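# Stand the toppled bottle upright in an empty carton cell

## Task

Pick up the one bottle lying on its side on the steel table and stand it, cap pointing up, in a carton cell that holds nothing. Then open the gripper so that the bottle stays there on its own, since a bottle that stays in place only because the robot holds it does not count. Finally move the gripper away. No other object should be moved into the carton.

## Robot and tools

Robot: two arms, left_arm and right_arm, each ending in a parallel two-finger gripper. The fingers point along the gripper's own +z axis and close along its y axis. The reported hand position (end_effector_position) is the point midway between the finger pads, roughly 1 cm short of the fingertips. Arm bases in the scene frame: left_arm at (+0.048, +0.360, 0), right_arm at (+0.003, -0.370, 0).

Scene frame: the origin lies on the table top midway between the arms. +x points out over the table, +z points up, and left_arm sits on the +y side. The names left and right refer to the arms only, not to sides of any picture.

A row is a list of exactly 14 numbers, each between -1 and 1, and both arms always appear. The first 7 belong to left_arm and the last 7 to right_arm, each in the order dx, dy, dz, rx, ry, rz, opening. dx to rz are an offset, not a pose. They are measured in that gripper's own axes, starting from the gripper pose shown in the most recent result that reports it. Before any result in the scene, and for a second call in the same reply, they start from wherever the robot is when the motion begins. A value of 1.0 equals 0.6 m for dx, dy, dz and 180 degrees for rx, ry, rz, which form one rotation vector. Opening is absolute, not an offset: +1 is fully open (0.094 m) and -1 is closed.

execute_actions takes "actions": a list holding one item or none, plus an optional "pictures" true or false. An empty list sends nothing and just reports the state. An item {"rows": [...], "steps": n} plays up to 15 rows, one per control step of 1/30 s, with n at most 15 (15 if omitted). If there are fewer rows than steps, the last row repeats. Every row is an offset from the same starting pose, not from the row before. An item {"steps": n} with no rows is a wait of up to 300 steps, counted from the previous result. If a call is refused, nothing moves.

move takes "target", a single 14-number row laid out as above (offsets from the last reported pose, absolute opening). It also takes an optional "speed" in m/s between 0.002 and 0.5, default 0.25; turning is capped at twice that value in rad/s. Both grippers follow straight paths that finish at the same moment, taking 0.5 to 10 s. Anything longer is cut off at 10 s, before the target is reached. The paths ignore obstacles and the other arm. The opening is sent when the move starts. The result adds a "move:" line giving the outcome (done, off_target, moving, held, fault) and any limits that acted, such as paced (the pose was clipped) or held (a safety check blocked some steps, after which the arm may jump faster than the set speed). It also gives each gripper's distance from its target.

wait takes "seconds" from 0 to 10 and sends no new command. zoom_image takes a "camera" (cam_head_left, cam_head_right, cam_high, cam_low, cam_left_wrist, cam_right_wrist) and a "region" [x0, y0, x1, y1] in image pixels, measured from the top-left corner and at most 504 by 504. It returns an enlarged view of that camera's latest image. read_manual only returns licence text. finished_scene takes "scene", the number of the current scene, and ends it for good.

Results: a state line gives each gripper's position in metres and its orientation as quat_wxyz, both in the scene frame. The printed position can be off, more so at long reach. grip_measured reports the finger opening on the same scale as the commanded opening. A "pose unreachable" line means a clearance check altered or blocked that arm's command. HELD marks each step on which a row was partly or wholly withheld. The "Hand target" line shows the pose the controller is currently driving toward. FAULT lines report an arm stop, and MOTOR HOT warns of overheating; at 100 °C the arm goes limp and drops whatever it holds. Joint torques contain offsets and noise, so treat them as rough hints only.

Motion behaviour: on each step the command is clipped to within 70 mm and 16 degrees of the measured pose. Position takes priority over orientation. After an action ends, an arm continues only as far as its last clipped pose, so check the result and send the remainder in the next call. Arms tend to finish a centimetre or more too low. Repeated zero offsets let an arm sag, because zeros pull it back toward the last reported pose. To keep an arm still, send the correction back to its intended pose in the first call of a reply and zeros in later calls, aiming a little higher if it keeps drooping.

Gripping: to hold something, command an opening about 0.03 below grip_measured for a firm grip, or less far below it for a light one. Finger force tops out near 50 to 62 N per pad. Readings can be off by about 1 mm.

Things to avoid: knocking or placing anything off the table; arms colliding or pressing on each other; fast approaches into contact, or targets set far beyond the contact point, which press hard; dropping, slipping or slamming the bottle; holding a load long enough to overheat a motor. Small random tugs on held parts or pushes on loose objects may happen. Release the bottle only once it stands cap up in its cell, then lift the gripper clear.

Each tool is called by a JSON object that holds its "name" and its "arguments", one argument or row to a line.

## Session

{"name": "execute_actions", "arguments": {
  "actions": []
}}

Scene clock: 0.00 s of 5440.00 s.
left_arm: end_effector_position=(+0.5996, -0.0471, +0.2139) grip_measured=+1.000 end_effector_quat_wxyz=(+0.256, +0.184, +0.711, -0.629) | right_arm: end_effector_position=(+0.1323, -0.3795, +0.1291) grip_measured=+1.000 end_effector_quat_wxyz=(-0.135, +0.617, +0.771, +0.079)
Joint positions: left_arm=[-0.259  1.882  1.23   0.506  1.011 -0.806  0.094] | right_arm=[-0.462  0.787  0.571 -1.571 -0.23   0.949  0.094]
Joint velocities: left_arm=[-0.015 -0.015 -0.017  0.002 -0.022 -0.022  0.   ] | right_arm=[ 0.015 -0.005 -0.002 -0.017  0.066 -0.022  0.   ]
Joint torques (N m, as the arm reports them, + toward a larger angle): no reading
Motor temperatures (°C, as the motors report them): left_arm=[24 27 26 23 25 27] | right_arm=[26 26 23 24 24 27]
Hand target (left_arm): +0.605, -0.049, +0.225; +0.266, +0.190, +0.704, -0.630
Hand target (right_arm): +0.140, -0.383, +0.138; -0.122, +0.617, +0.773, +0.083

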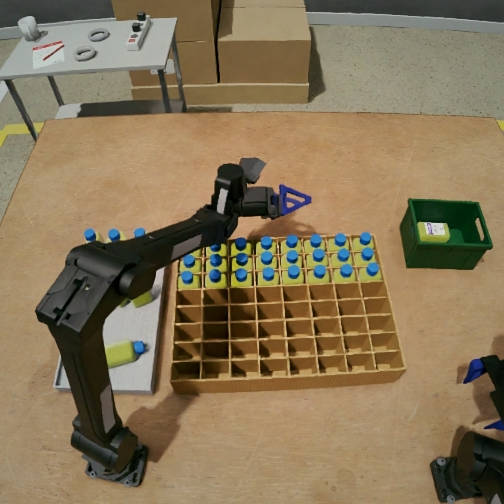

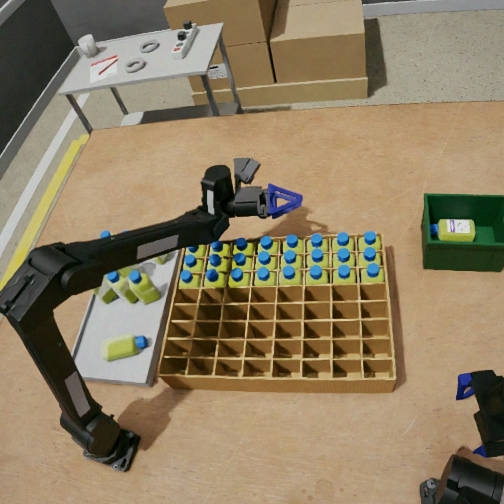

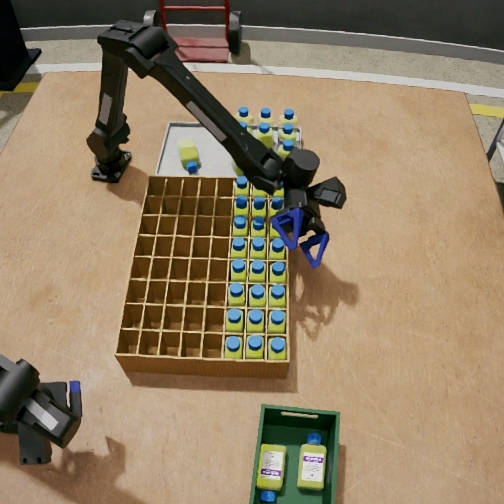

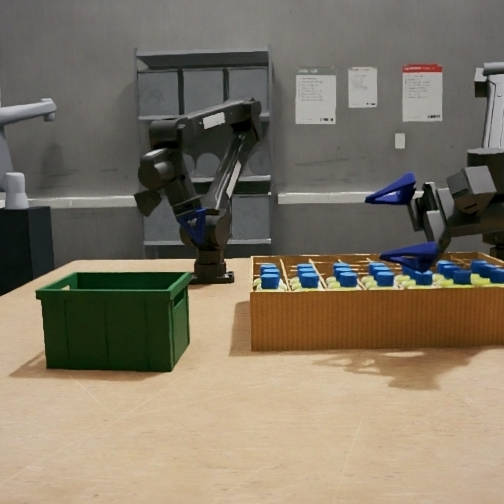

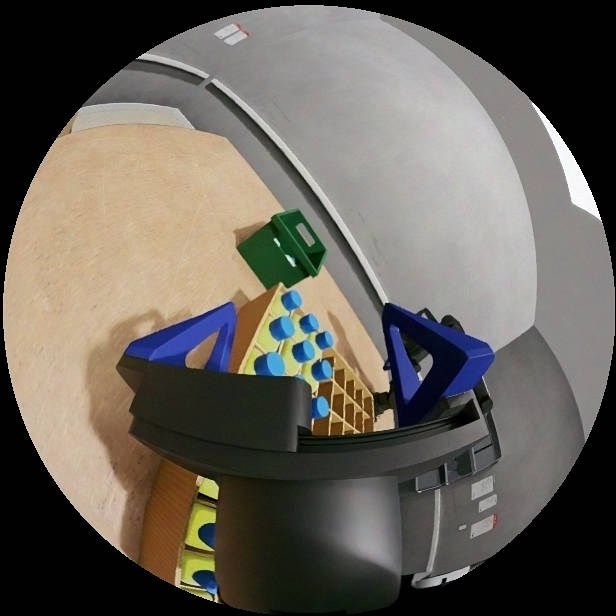

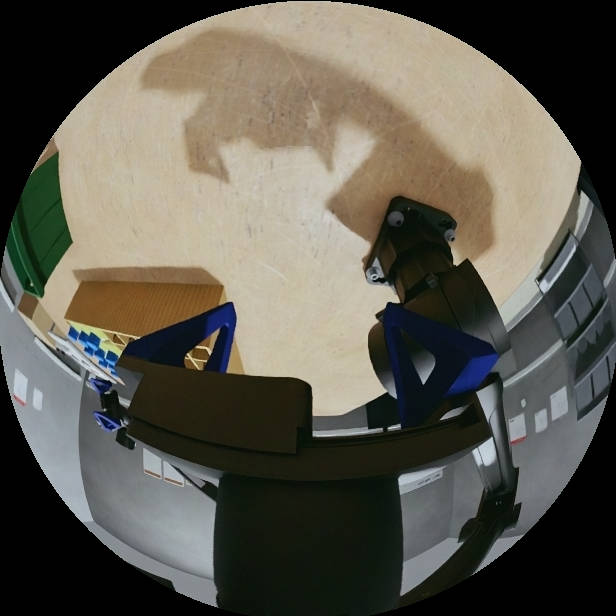

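{"name": "zoom_image", "arguments": {
  "camera": "cam_head_left",
  "region": [40, 220, 240, 420]
}}

{"name": "zoom_image", "arguments": {
  "camera": "cam_high",
  "region": [130, 90, 330, 250]
}}

Region (40, 220, 240, 420) of cam_head_left's 504x504 image, scaled by 2.520, with more detail than that image has.

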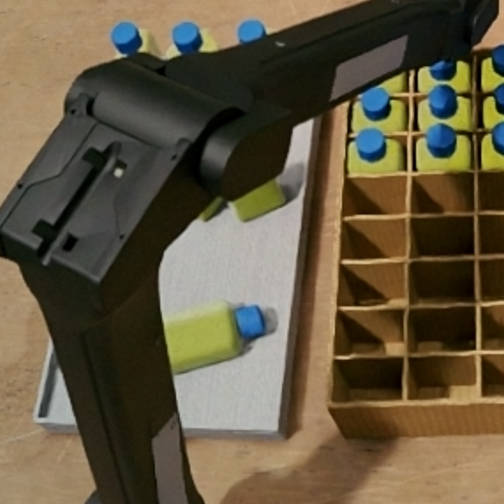

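Region (130, 90, 330, 250) of cam_high's 504x504 image, scaled by 2.520, with more detail than that image has; it fills the top 403 rows of this view, and the rest is white.

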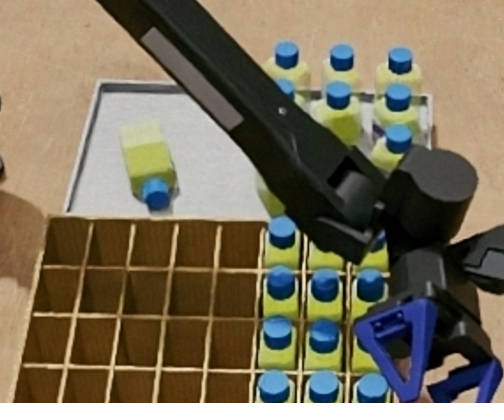

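{"name": "move", "arguments": {
  "target": [0.323,-0.255,-0.698,-0.255,0.413,0.194,1,0,0,0,0,0,0,1],
  "speed": 0.3
}}

Scene clock: 39.70 s of 5440.00 s.
left_arm: end_effector_position=(+0.3002, +0.3319, +0.2555) grip_measured=+1.000 end_effector_quat_wxyz=(+0.001, +0.596, +0.803, +0.003) | right_arm: end_effector_position=(+0.1323, -0.3795, +0.1291) grip_measured=+1.000 end_effector_quat_wxyz=(-0.135, +0.617, +0.771, +0.079)
Joint positions: left_arm=[ 0.05   0.989  1.034 -1.609 -0.005  1.165  0.094] | right_arm=[-0.462  0.787  0.571 -1.571 -0.23   0.949  0.094]
Joint velocities: left_arm=[-0.015 -0.024 -0.012 -0.012 -0.007  0.007  0.   ] | right_arm=[ 0.005 -0.015  0.002 -0.012 -0.051  0.007  0.   ]
Joint torques (N m, as the arm reports them, + toward a larger angle): left_arm=[ 1.5  -4.86  7.43 -0.32 -0.01  0.19] | right_arm=[ 2.45 -0.05  7.92 -0.16 -0.16 -0.01]
Motor temperatures (°C, as the motors report them): left_arm=[24 28 29 24 25 27] | right_arm=[26 26 26 24 24 27]
Hand target (left_arm): +0.297, +0.336, +0.255; -0.005, +0.597, +0.802, +0.001
Hand target (right_arm): +0.132, -0.380, +0.129; -0.135, +0.617, +0.771, +0.079
Off the commanded pose (left_arm): 0.003 m, 1 deg.
Off the commanded pose (right_arm): 0.000 m, 0 deg.
After step 90, 33.43 s passed at rest.
move: done
camera_calibration (this result's frames):
cam_left_wrist: T_world_to_cam=[[-0.958568, -0.284755, -0.00781115, 0.386007], [-0.234299, 0.77253, 0.59017, -0.330741], [-0.16202, 0.567549, -0.807241, 0.187181], [0, 0, 0, 1]] pos_world=[0.322848, 0.259191, 0.349309]

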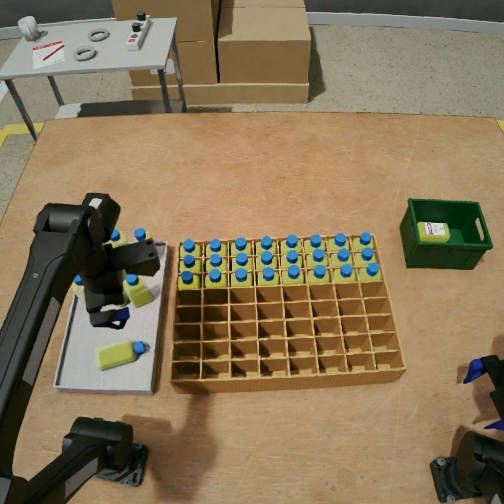

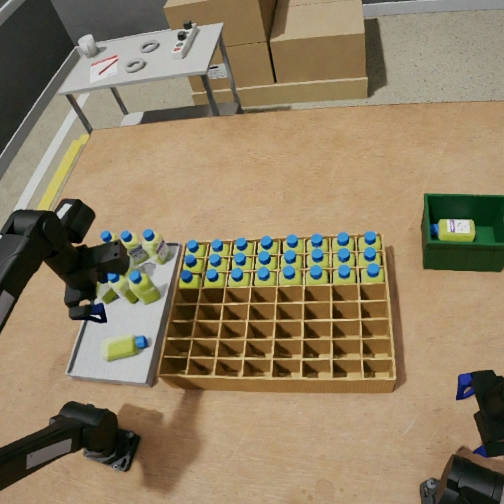

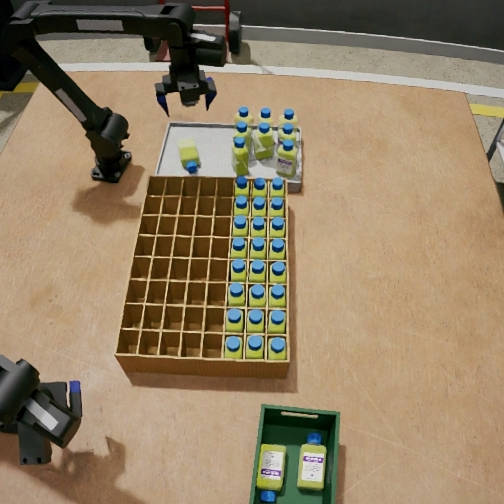

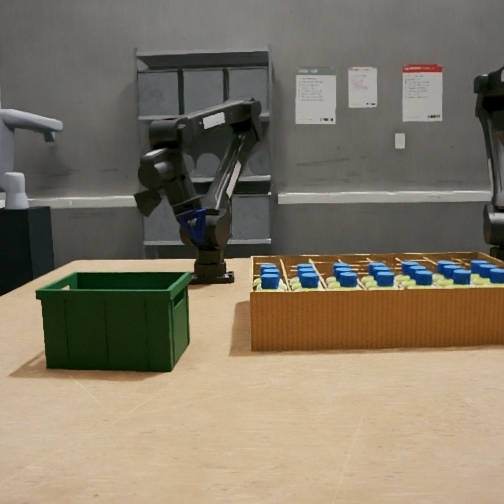

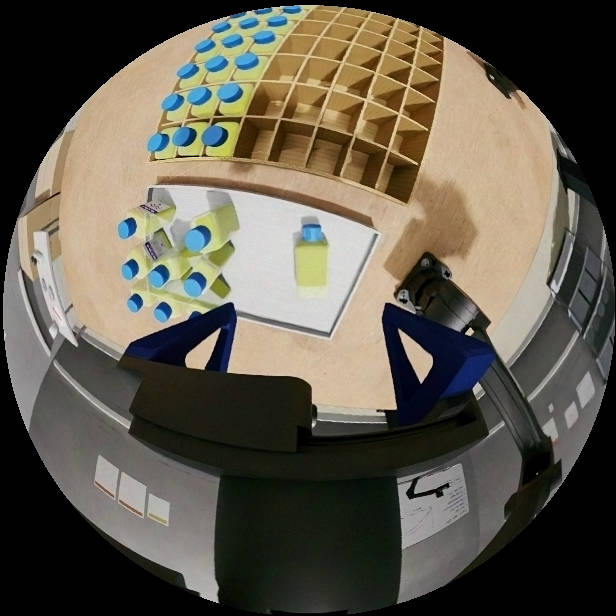

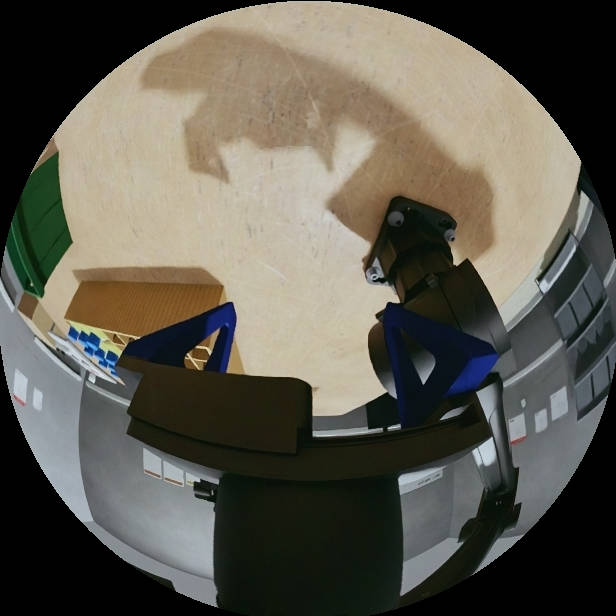

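{"name": "move", "arguments": {
  "target": [0.1,0,0.31,0,0,0,1,0,0,0,0,0,0,1]
}}

Scene clock: 47.63 s of 5440.00 s.
left_arm: end_effector_position=(+0.2808, +0.3850, +0.0682) grip_measured=+1.000 end_effector_quat_wxyz=(-0.005, +0.594, +0.805, -0.002) | right_arm: end_effector_position=(+0.1323, -0.3795, +0.1291) grip_measured=+1.000 end_effector_quat_wxyz=(-0.135, +0.617, +0.771, +0.079)
Joint positions: left_arm=[ 0.268  1.073  0.577 -1.085 -0.005  1.378  0.094] | right_arm=[-0.462  0.787  0.571 -1.571 -0.23   0.949  0.094]
Joint velocities: left_arm=[ 0.005  0.005  0.007 -0.002  0.007  0.051  0.   ] | right_arm=[ 0.005 -0.005  0.002  0.012 -0.007 -0.051  0.   ]
Joint torques (N m, as the arm reports them, + toward a larger angle): left_arm=[ 1.42 -4.01  6.99  0.33  0.13  0.21] | right_arm=[ 2.1   0.06  7.92 -0.11 -0.16 -0.01]
Motor temperatures (°C, as the motors report them): left_arm=[24 28 28 23 25 27] | right_arm=[26 26 26 24 24 27]
Hand target (left_arm): +0.286, +0.389, +0.069; +0.000, +0.596, +0.803, +0.004
Hand target (right_arm): +0.132, -0.380, +0.129; -0.135, +0.617, +0.771, +0.079
Off the commanded pose (left_arm): 0.006 m, 1 deg.
Off the commanded pose (right_arm): 0.000 m, 0 deg.
After step 90, 3.63 s passed at rest.
move: done
camera_calibration (this result's frames):
cam_left_wrist: T_world_to_cam=[[-0.957141, -0.2895, 0.00842189, 0.381355], [-0.228089, 0.771388, 0.594084, -0.26735], [-0.178484, 0.566701, -0.804359, 0.00741791], [0, 0, 0, 1]] pos_world=[0.305355, 0.312429, 0.161584]

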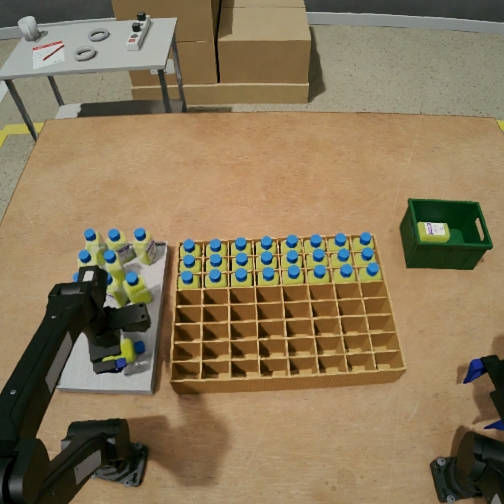

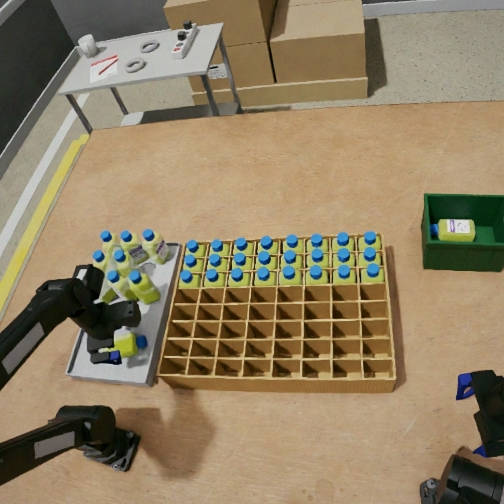

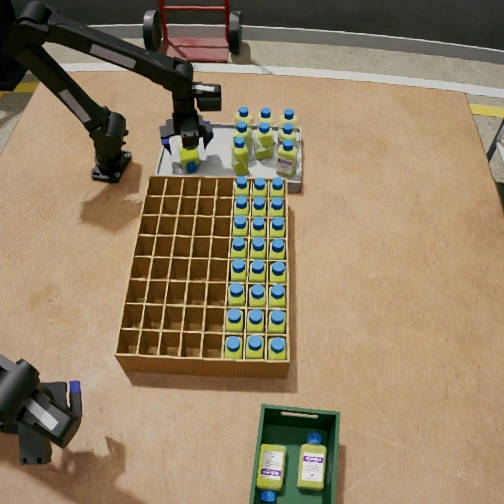

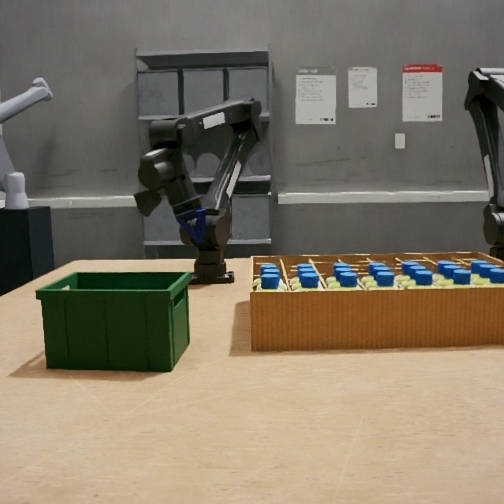

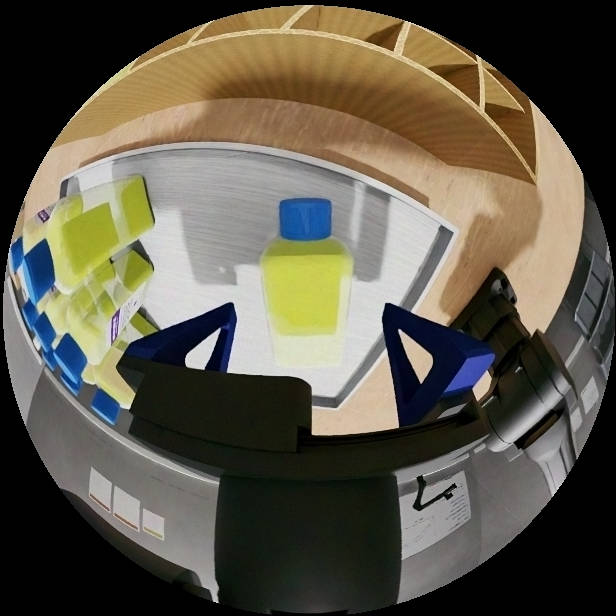

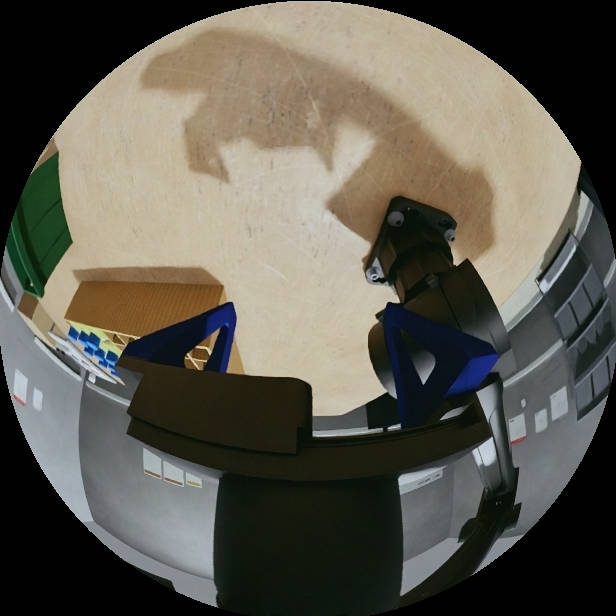

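{"name": "move", "arguments": {
  "target": [0,0,0.045,0,0,0,1,0,0,0,0,0,0,1],
  "speed": 0.1
}}

{"name": "move", "arguments": {
  "target": [0,0,0,0,0,0,-0.1,0,0,0,0,0,0,1]
}}

Scene clock: 51.53 s of 5440.00 s.
left_arm: end_effector_position=(+0.2789, +0.3848, +0.0436) grip_measured=+1.000 end_effector_quat_wxyz=(-0.006, +0.595, +0.804, -0.003) | right_arm: end_effector_position=(+0.1323, -0.3795, +0.1291) grip_measured=+1.000 end_effector_quat_wxyz=(-0.135, +0.617, +0.771, +0.079)
Joint positions: left_arm=[ 0.268  1.118  0.531 -0.997 -0.005  1.381  0.094] | right_arm=[-0.462  0.787  0.571 -1.571 -0.23   0.949  0.094]
Joint velocities: left_arm=[-0.005 -0.015  0.017 -0.012 -0.007  0.022  0.   ] | right_arm=[ 0.005  0.015 -0.012 -0.007 -0.081 -0.022  0.   ]
Joint torques (N m, as the arm reports them, + toward a larger angle): left_arm=[ 0.56 -3.43  6.04  0.44  0.15  0.06] | right_arm=[ 2.57  0.01  7.92 -0.11 -0.13  0.  ]
Motor temperatures (°C, as the motors report them): left_arm=[24 27 28 23 25 27] | right_arm=[26 26 26 24 24 27]
Hand target (left_arm): +0.281, +0.385, +0.041; -0.005, +0.594, +0.805, -0.002
Hand target (right_arm): +0.132, -0.380, +0.129; -0.135, +0.617, +0.771, +0.079
Off the commanded pose (left_arm): 0.003 m, 0 deg.
Off the commanded pose (right_arm): 0.000 m, 0 deg.
After step 90, 0.13 s passed at rest.
move: done
camera_calibration (this result's frames):
cam_left_wrist: T_world_to_cam=[[-0.95788, -0.28694, 0.0114396, 0.378775], [-0.224219, 0.772203, 0.594498, -0.254435], [-0.179419, 0.566893, -0.804016, -0.0124067], [0, 0, 0, 1]] pos_world=[0.303545, 0.312194, 0.136953]

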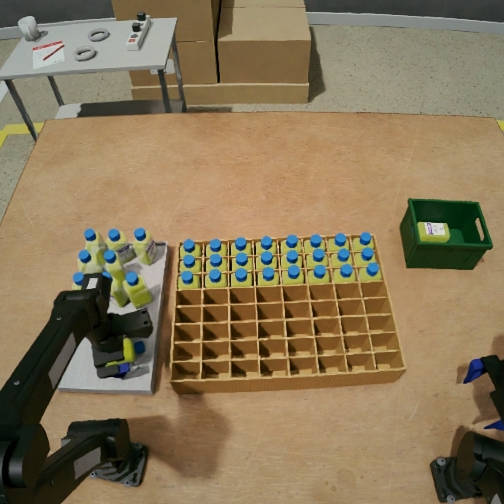

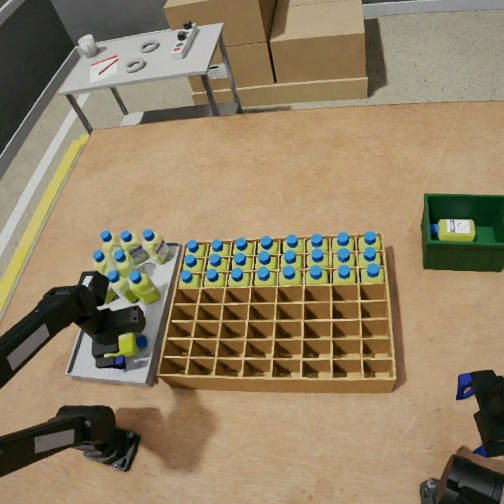

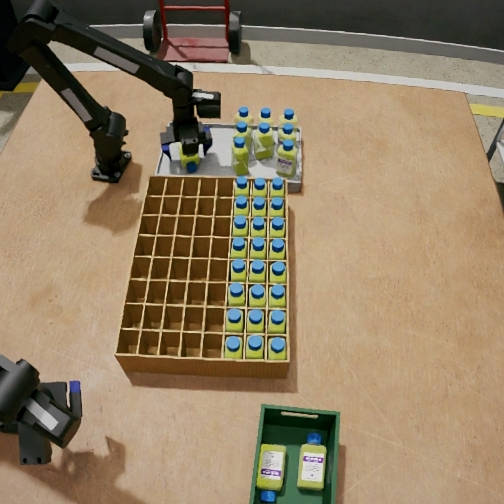

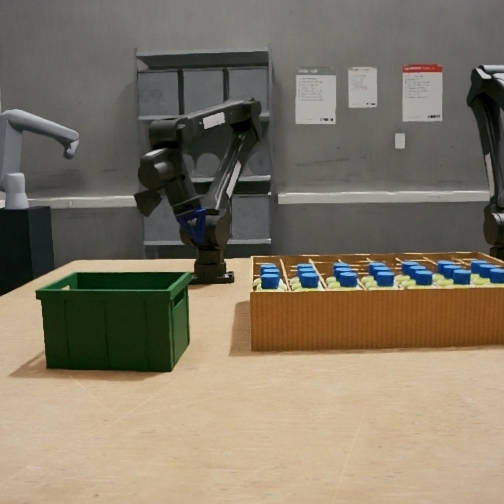

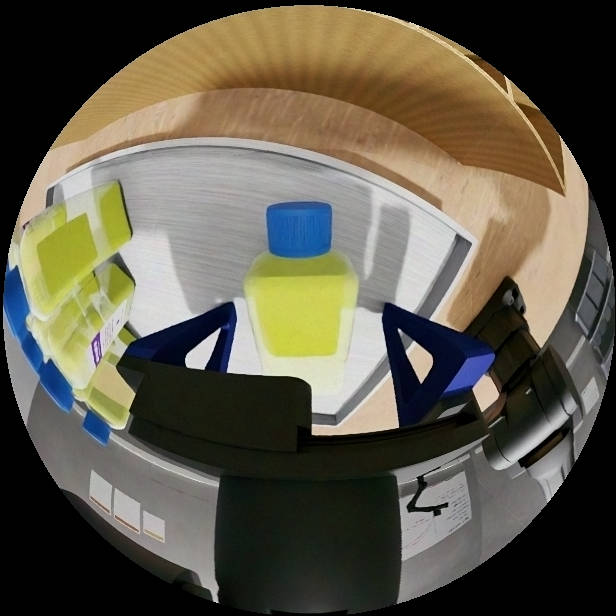

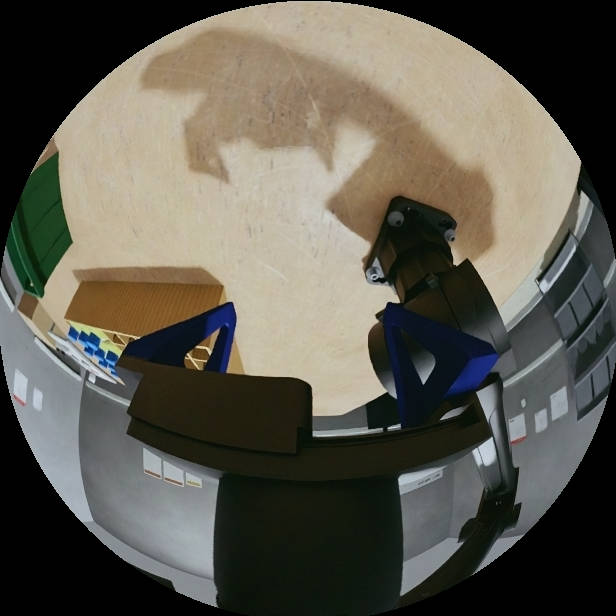

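Scene clock: 52.03 s of 5440.00 s.
left_arm: end_effector_position=(+0.2789, +0.3848, +0.0436) grip_measured=+0.069 end_effector_quat_wxyz=(-0.006, +0.595, +0.804, -0.003) | right_arm: end_effector_position=(+0.1323, -0.3795, +0.1291) grip_measured=+1.000 end_effector_quat_wxyz=(-0.135, +0.617, +0.771, +0.079)
Joint positions: left_arm=[ 0.268  1.118  0.531 -0.997 -0.005  1.381  0.05 ] | right_arm=[-0.462  0.787  0.571 -1.571 -0.23   0.949  0.094]
Joint velocities: left_arm=[-0.005  0.005 -0.002 -0.002 -0.022 -0.051 -0.   ] | right_arm=[-0.005  0.005  0.007 -0.032  0.007 -0.066  0.   ]
Joint torques (N m, as the arm reports them, + toward a larger angle): left_arm=[ 0.53 -5.15  6.33 -0.1   0.15  0.07] | right_arm=[ 2.22 -0.24  7.76 -0.17 -0.14  0.01]
Motor temperatures (°C, as the motors report them): left_arm=[24 27 28 23 25 27] | right_arm=[26 26 26 24 24 27]
Hand target (left_arm): +0.279, +0.385, +0.044; -0.007, +0.595, +0.804, -0.003
Hand target (right_arm): +0.132, -0.380, +0.129; -0.135, +0.617, +0.771, +0.079
Off the commanded pose (left_arm): 0.000 m, 0 deg.
Off the commanded pose (right_arm): 0.000 m, 0 deg.
move: done
camera_calibration (this result's frames):
cam_left_wrist: T_world_to_cam=[[-0.95788, -0.28694, 0.0114396, 0.378775], [-0.224219, 0.772203, 0.594498, -0.254435], [-0.179419, 0.566893, -0.804016, -0.0124067], [0, 0, 0, 1]] pos_world=[0.303545, 0.312194, 0.136953]

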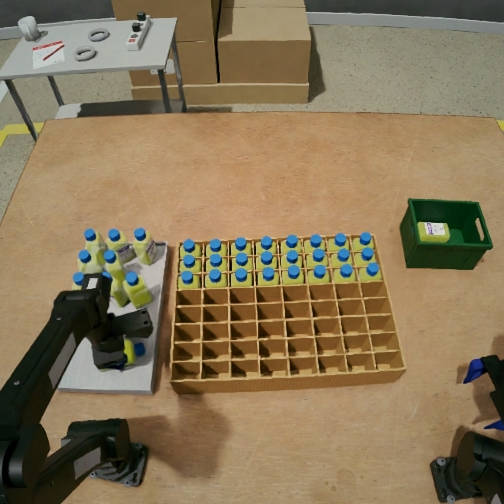

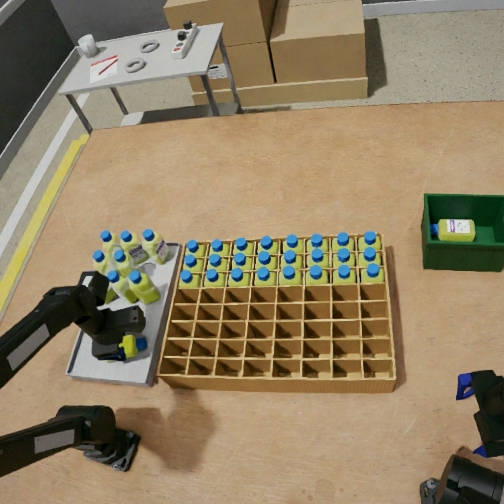

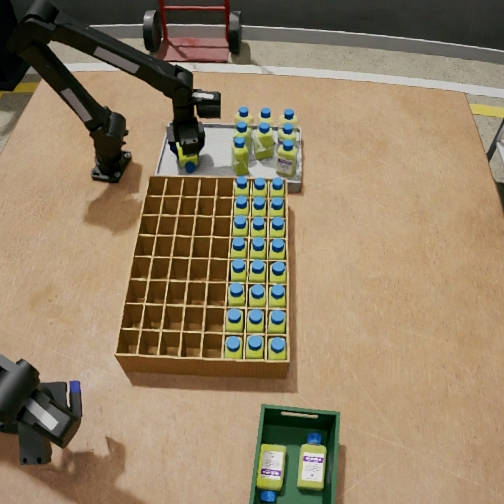

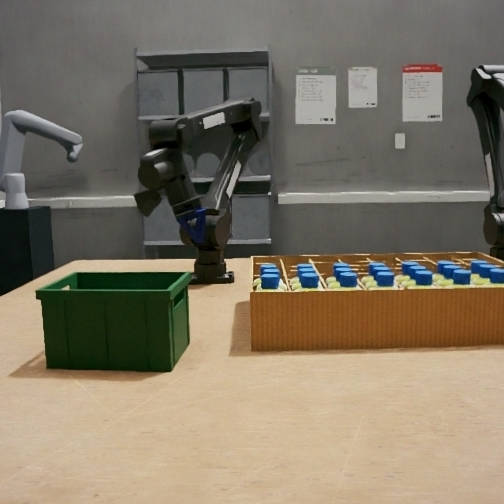

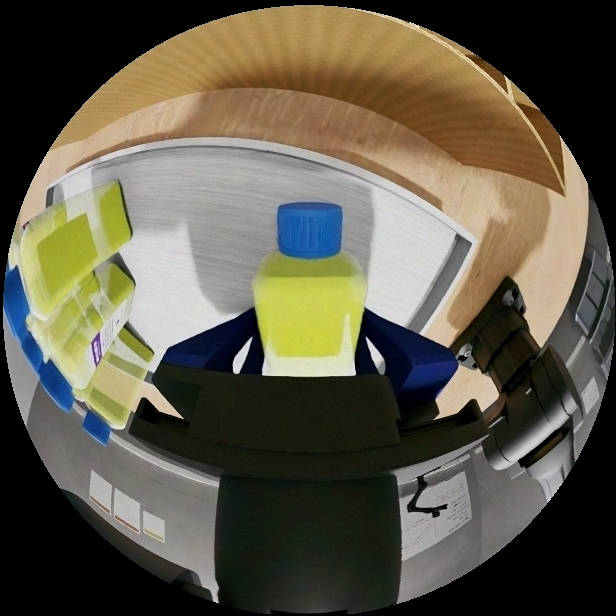

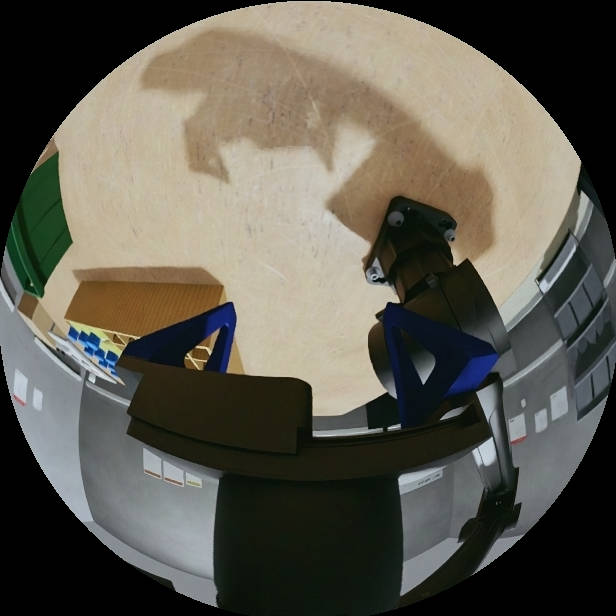

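{"name": "move", "arguments": {
  "target": [-0.1,0,-0.33,0,0,0,0.03,0,0,0,0,0,0,1]
}}

Scene clock: 69.00 s of 5440.00 s.
left_arm: end_effector_position=(+0.2892, +0.3328, +0.2247) grip_measured=+0.069 end_effector_quat_wxyz=(-0.019, +0.596, +0.802, -0.011) | right_arm: end_effector_position=(+0.1323, -0.3795, +0.1291) grip_measured=+1.000 end_effector_quat_wxyz=(-0.135, +0.617, +0.771, +0.079)
Joint positions: left_arm=[ 0.052  0.993  0.955 -1.577 -0.     1.169  0.05 ] | right_arm=[-0.462  0.787  0.571 -1.571 -0.23   0.949  0.094]
Joint velocities: left_arm=[-0.005 -0.005  0.007 -0.007 -0.022  0.022 -0.001] | right_arm=[ 0.005  0.005  0.007 -0.007 -0.007  0.007  0.   ]
Joint torques (N m, as the arm reports them, + toward a larger angle): left_arm=[-0.24 -5.   10.84 -0.7   0.15 -0.07] | right_arm=[ 2.36  0.08  7.86 -0.14 -0.16  0.  ]
Motor temperatures (°C, as the motors report them): left_arm=[24 27 28 23 25 27] | right_arm=[26 26 26 24 24 27]
Hand target (left_arm): +0.296, +0.329, +0.242; -0.005, +0.595, +0.804, -0.003
Hand target (right_arm): +0.132, -0.380, +0.129; -0.135, +0.617, +0.771, +0.079
Off the commanded pose (left_arm): 0.020 m, 2 deg.
Off the commanded pose (right_arm): 0.000 m, 0 deg.
After step 90, 12.63 s passed at rest.
move: off_target (left_arm)
camera_calibration (this result's frames):
cam_left_wrist: T_world_to_cam=[[-0.958246, -0.283028, 0.040751, 0.36391], [-0.202517, 0.772345, 0.602055, -0.327647], [-0.201872, 0.568664, -0.797414, 0.168983], [0, 0, 0, 1]] pos_world=[0.316474, 0.259959, 0.317181]

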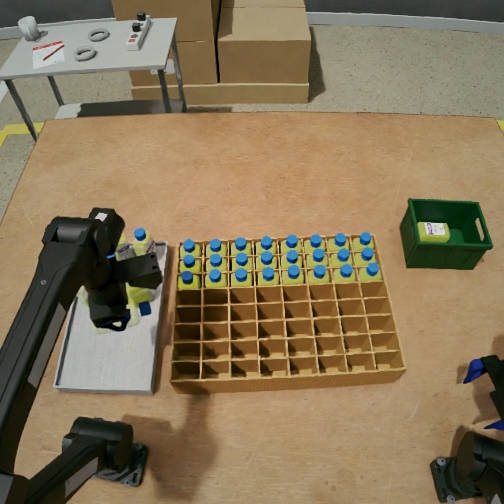

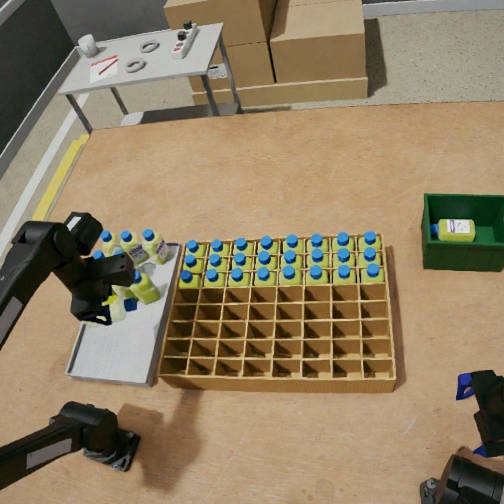

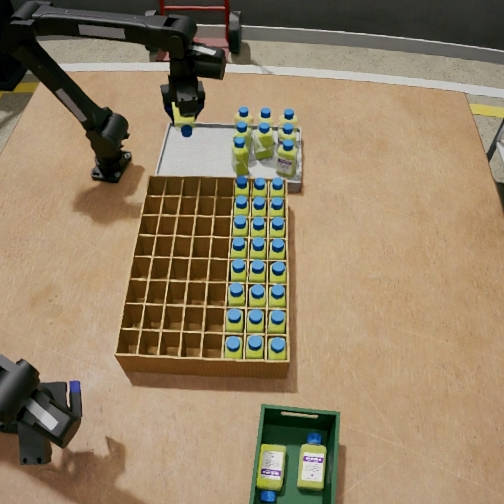

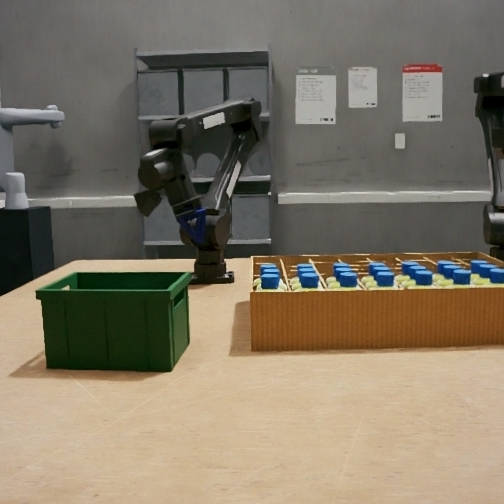

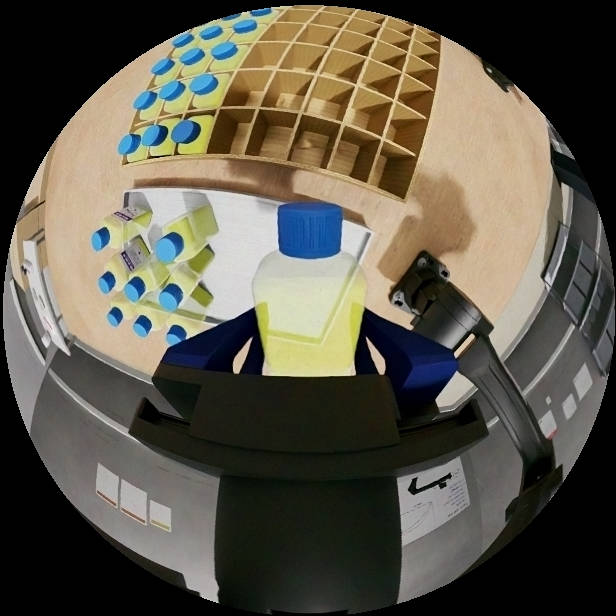

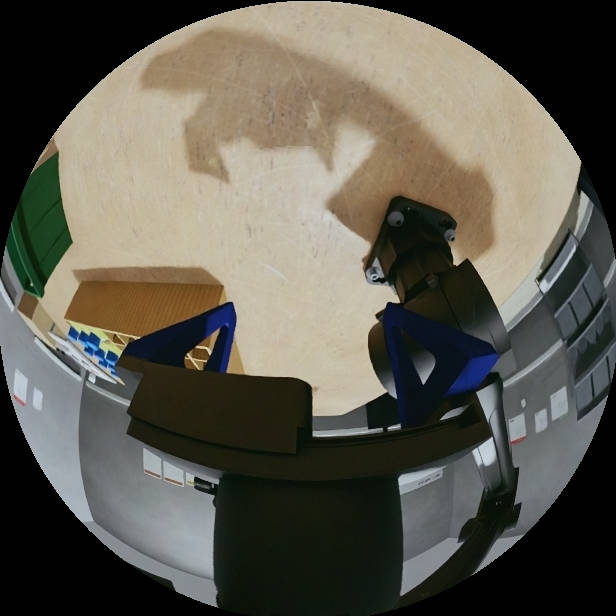

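{"name": "move", "arguments": {
  "target": [-0.62,-0.31,-0.033,0.037,-0.503,0.058,0.03,0,0,0,0,0,0,1]
}}

Scene clock: 77.30 s of 5440.00 s.
left_arm: end_effector_position=(+0.2299, -0.0743, +0.2324) grip_measured=+0.069 end_effector_quat_wxyz=(+0.521, +0.475, +0.540, -0.460) | right_arm: end_effector_position=(+0.1323, -0.3795, +0.1291) grip_measured=+1.000 end_effector_quat_wxyz=(-0.135, +0.617, +0.771, +0.079)
Joint positions: left_arm=[-0.862  1.242  0.459  0.745  0.421  0.013  0.05 ] | right_arm=[-0.462  0.787  0.571 -1.571 -0.23   0.949  0.094]
Joint velocities: left_arm=[-0.005 -0.005 -0.002  0.002 -0.066  0.051  0.002] | right_arm=[-0.015 -0.015  0.012 -0.012  0.007  0.022  0.   ]
Joint torques (N m, as the arm reports them, + toward a larger angle): left_arm=[-0.34 -7.83  7.58  2.8  -0.11 -0.07] | right_arm=[ 2.16  0.17  7.87 -0.15 -0.16  0.01]
Motor temperatures (°C, as the motors report them): left_arm=[24 27 29 23 25 27] | right_arm=[26 26 26 24 24 27]
Hand target (left_arm): +0.228, -0.079, +0.249; +0.533, +0.467, +0.525, -0.471
Hand target (right_arm): +0.132, -0.380, +0.129; -0.135, +0.617, +0.771, +0.079
Off the commanded pose (left_arm): 0.017 m, 2 deg.
Off the commanded pose (right_arm): 0.000 m, 0 deg.
After step 90, 1.57 s passed at rest.
move: off_target (left_arm)
camera_calibration (this result's frames):
cam_left_wrist: T_world_to_cam=[[-0.992002, -0.126197, -0.00249728, 0.220949], [-0.0758429, 0.611763, -0.787397, 0.25201], [0.100895, -0.78091, -0.616441, 0.182678], [0, 0, 0, 1]] pos_world=[0.219864, 0.016368, 0.311594]

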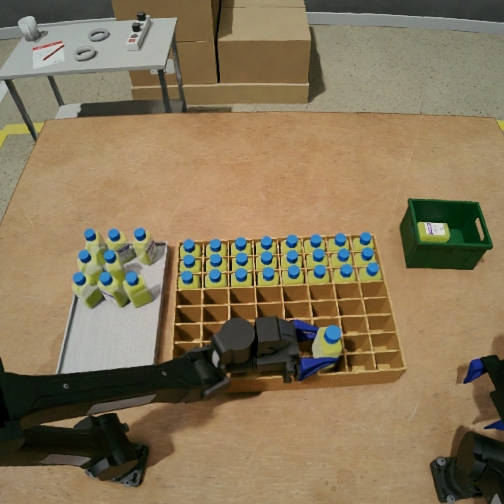

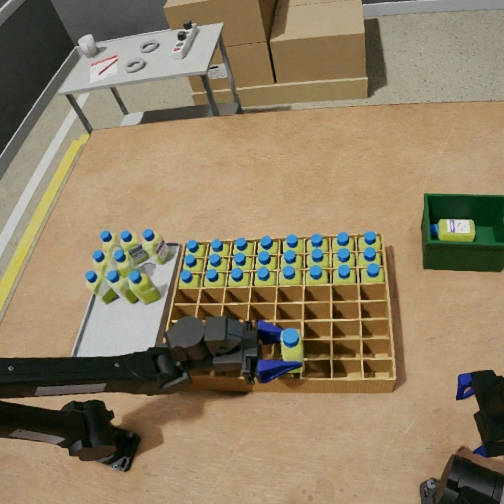

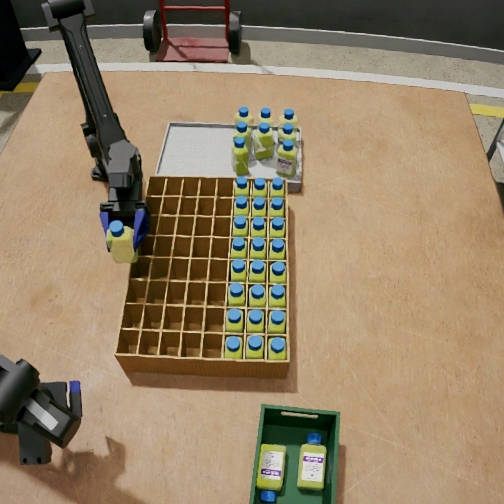

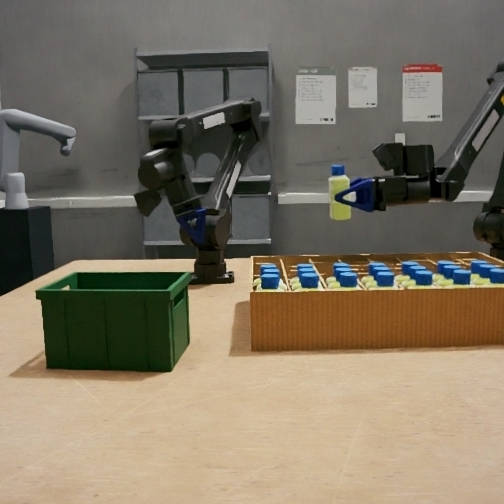

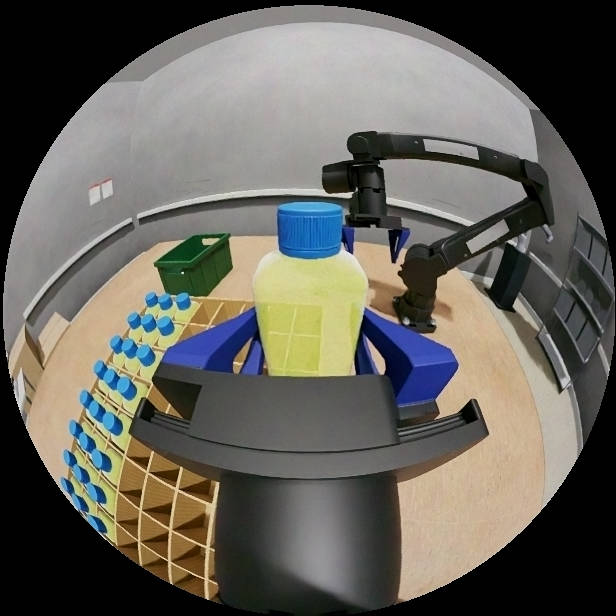

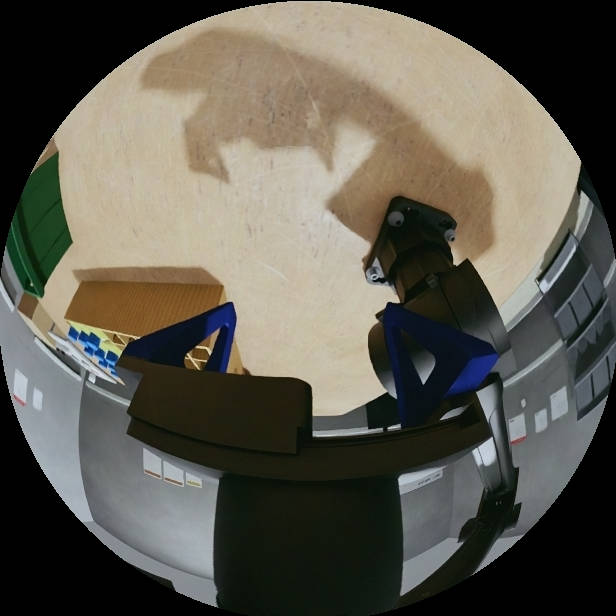

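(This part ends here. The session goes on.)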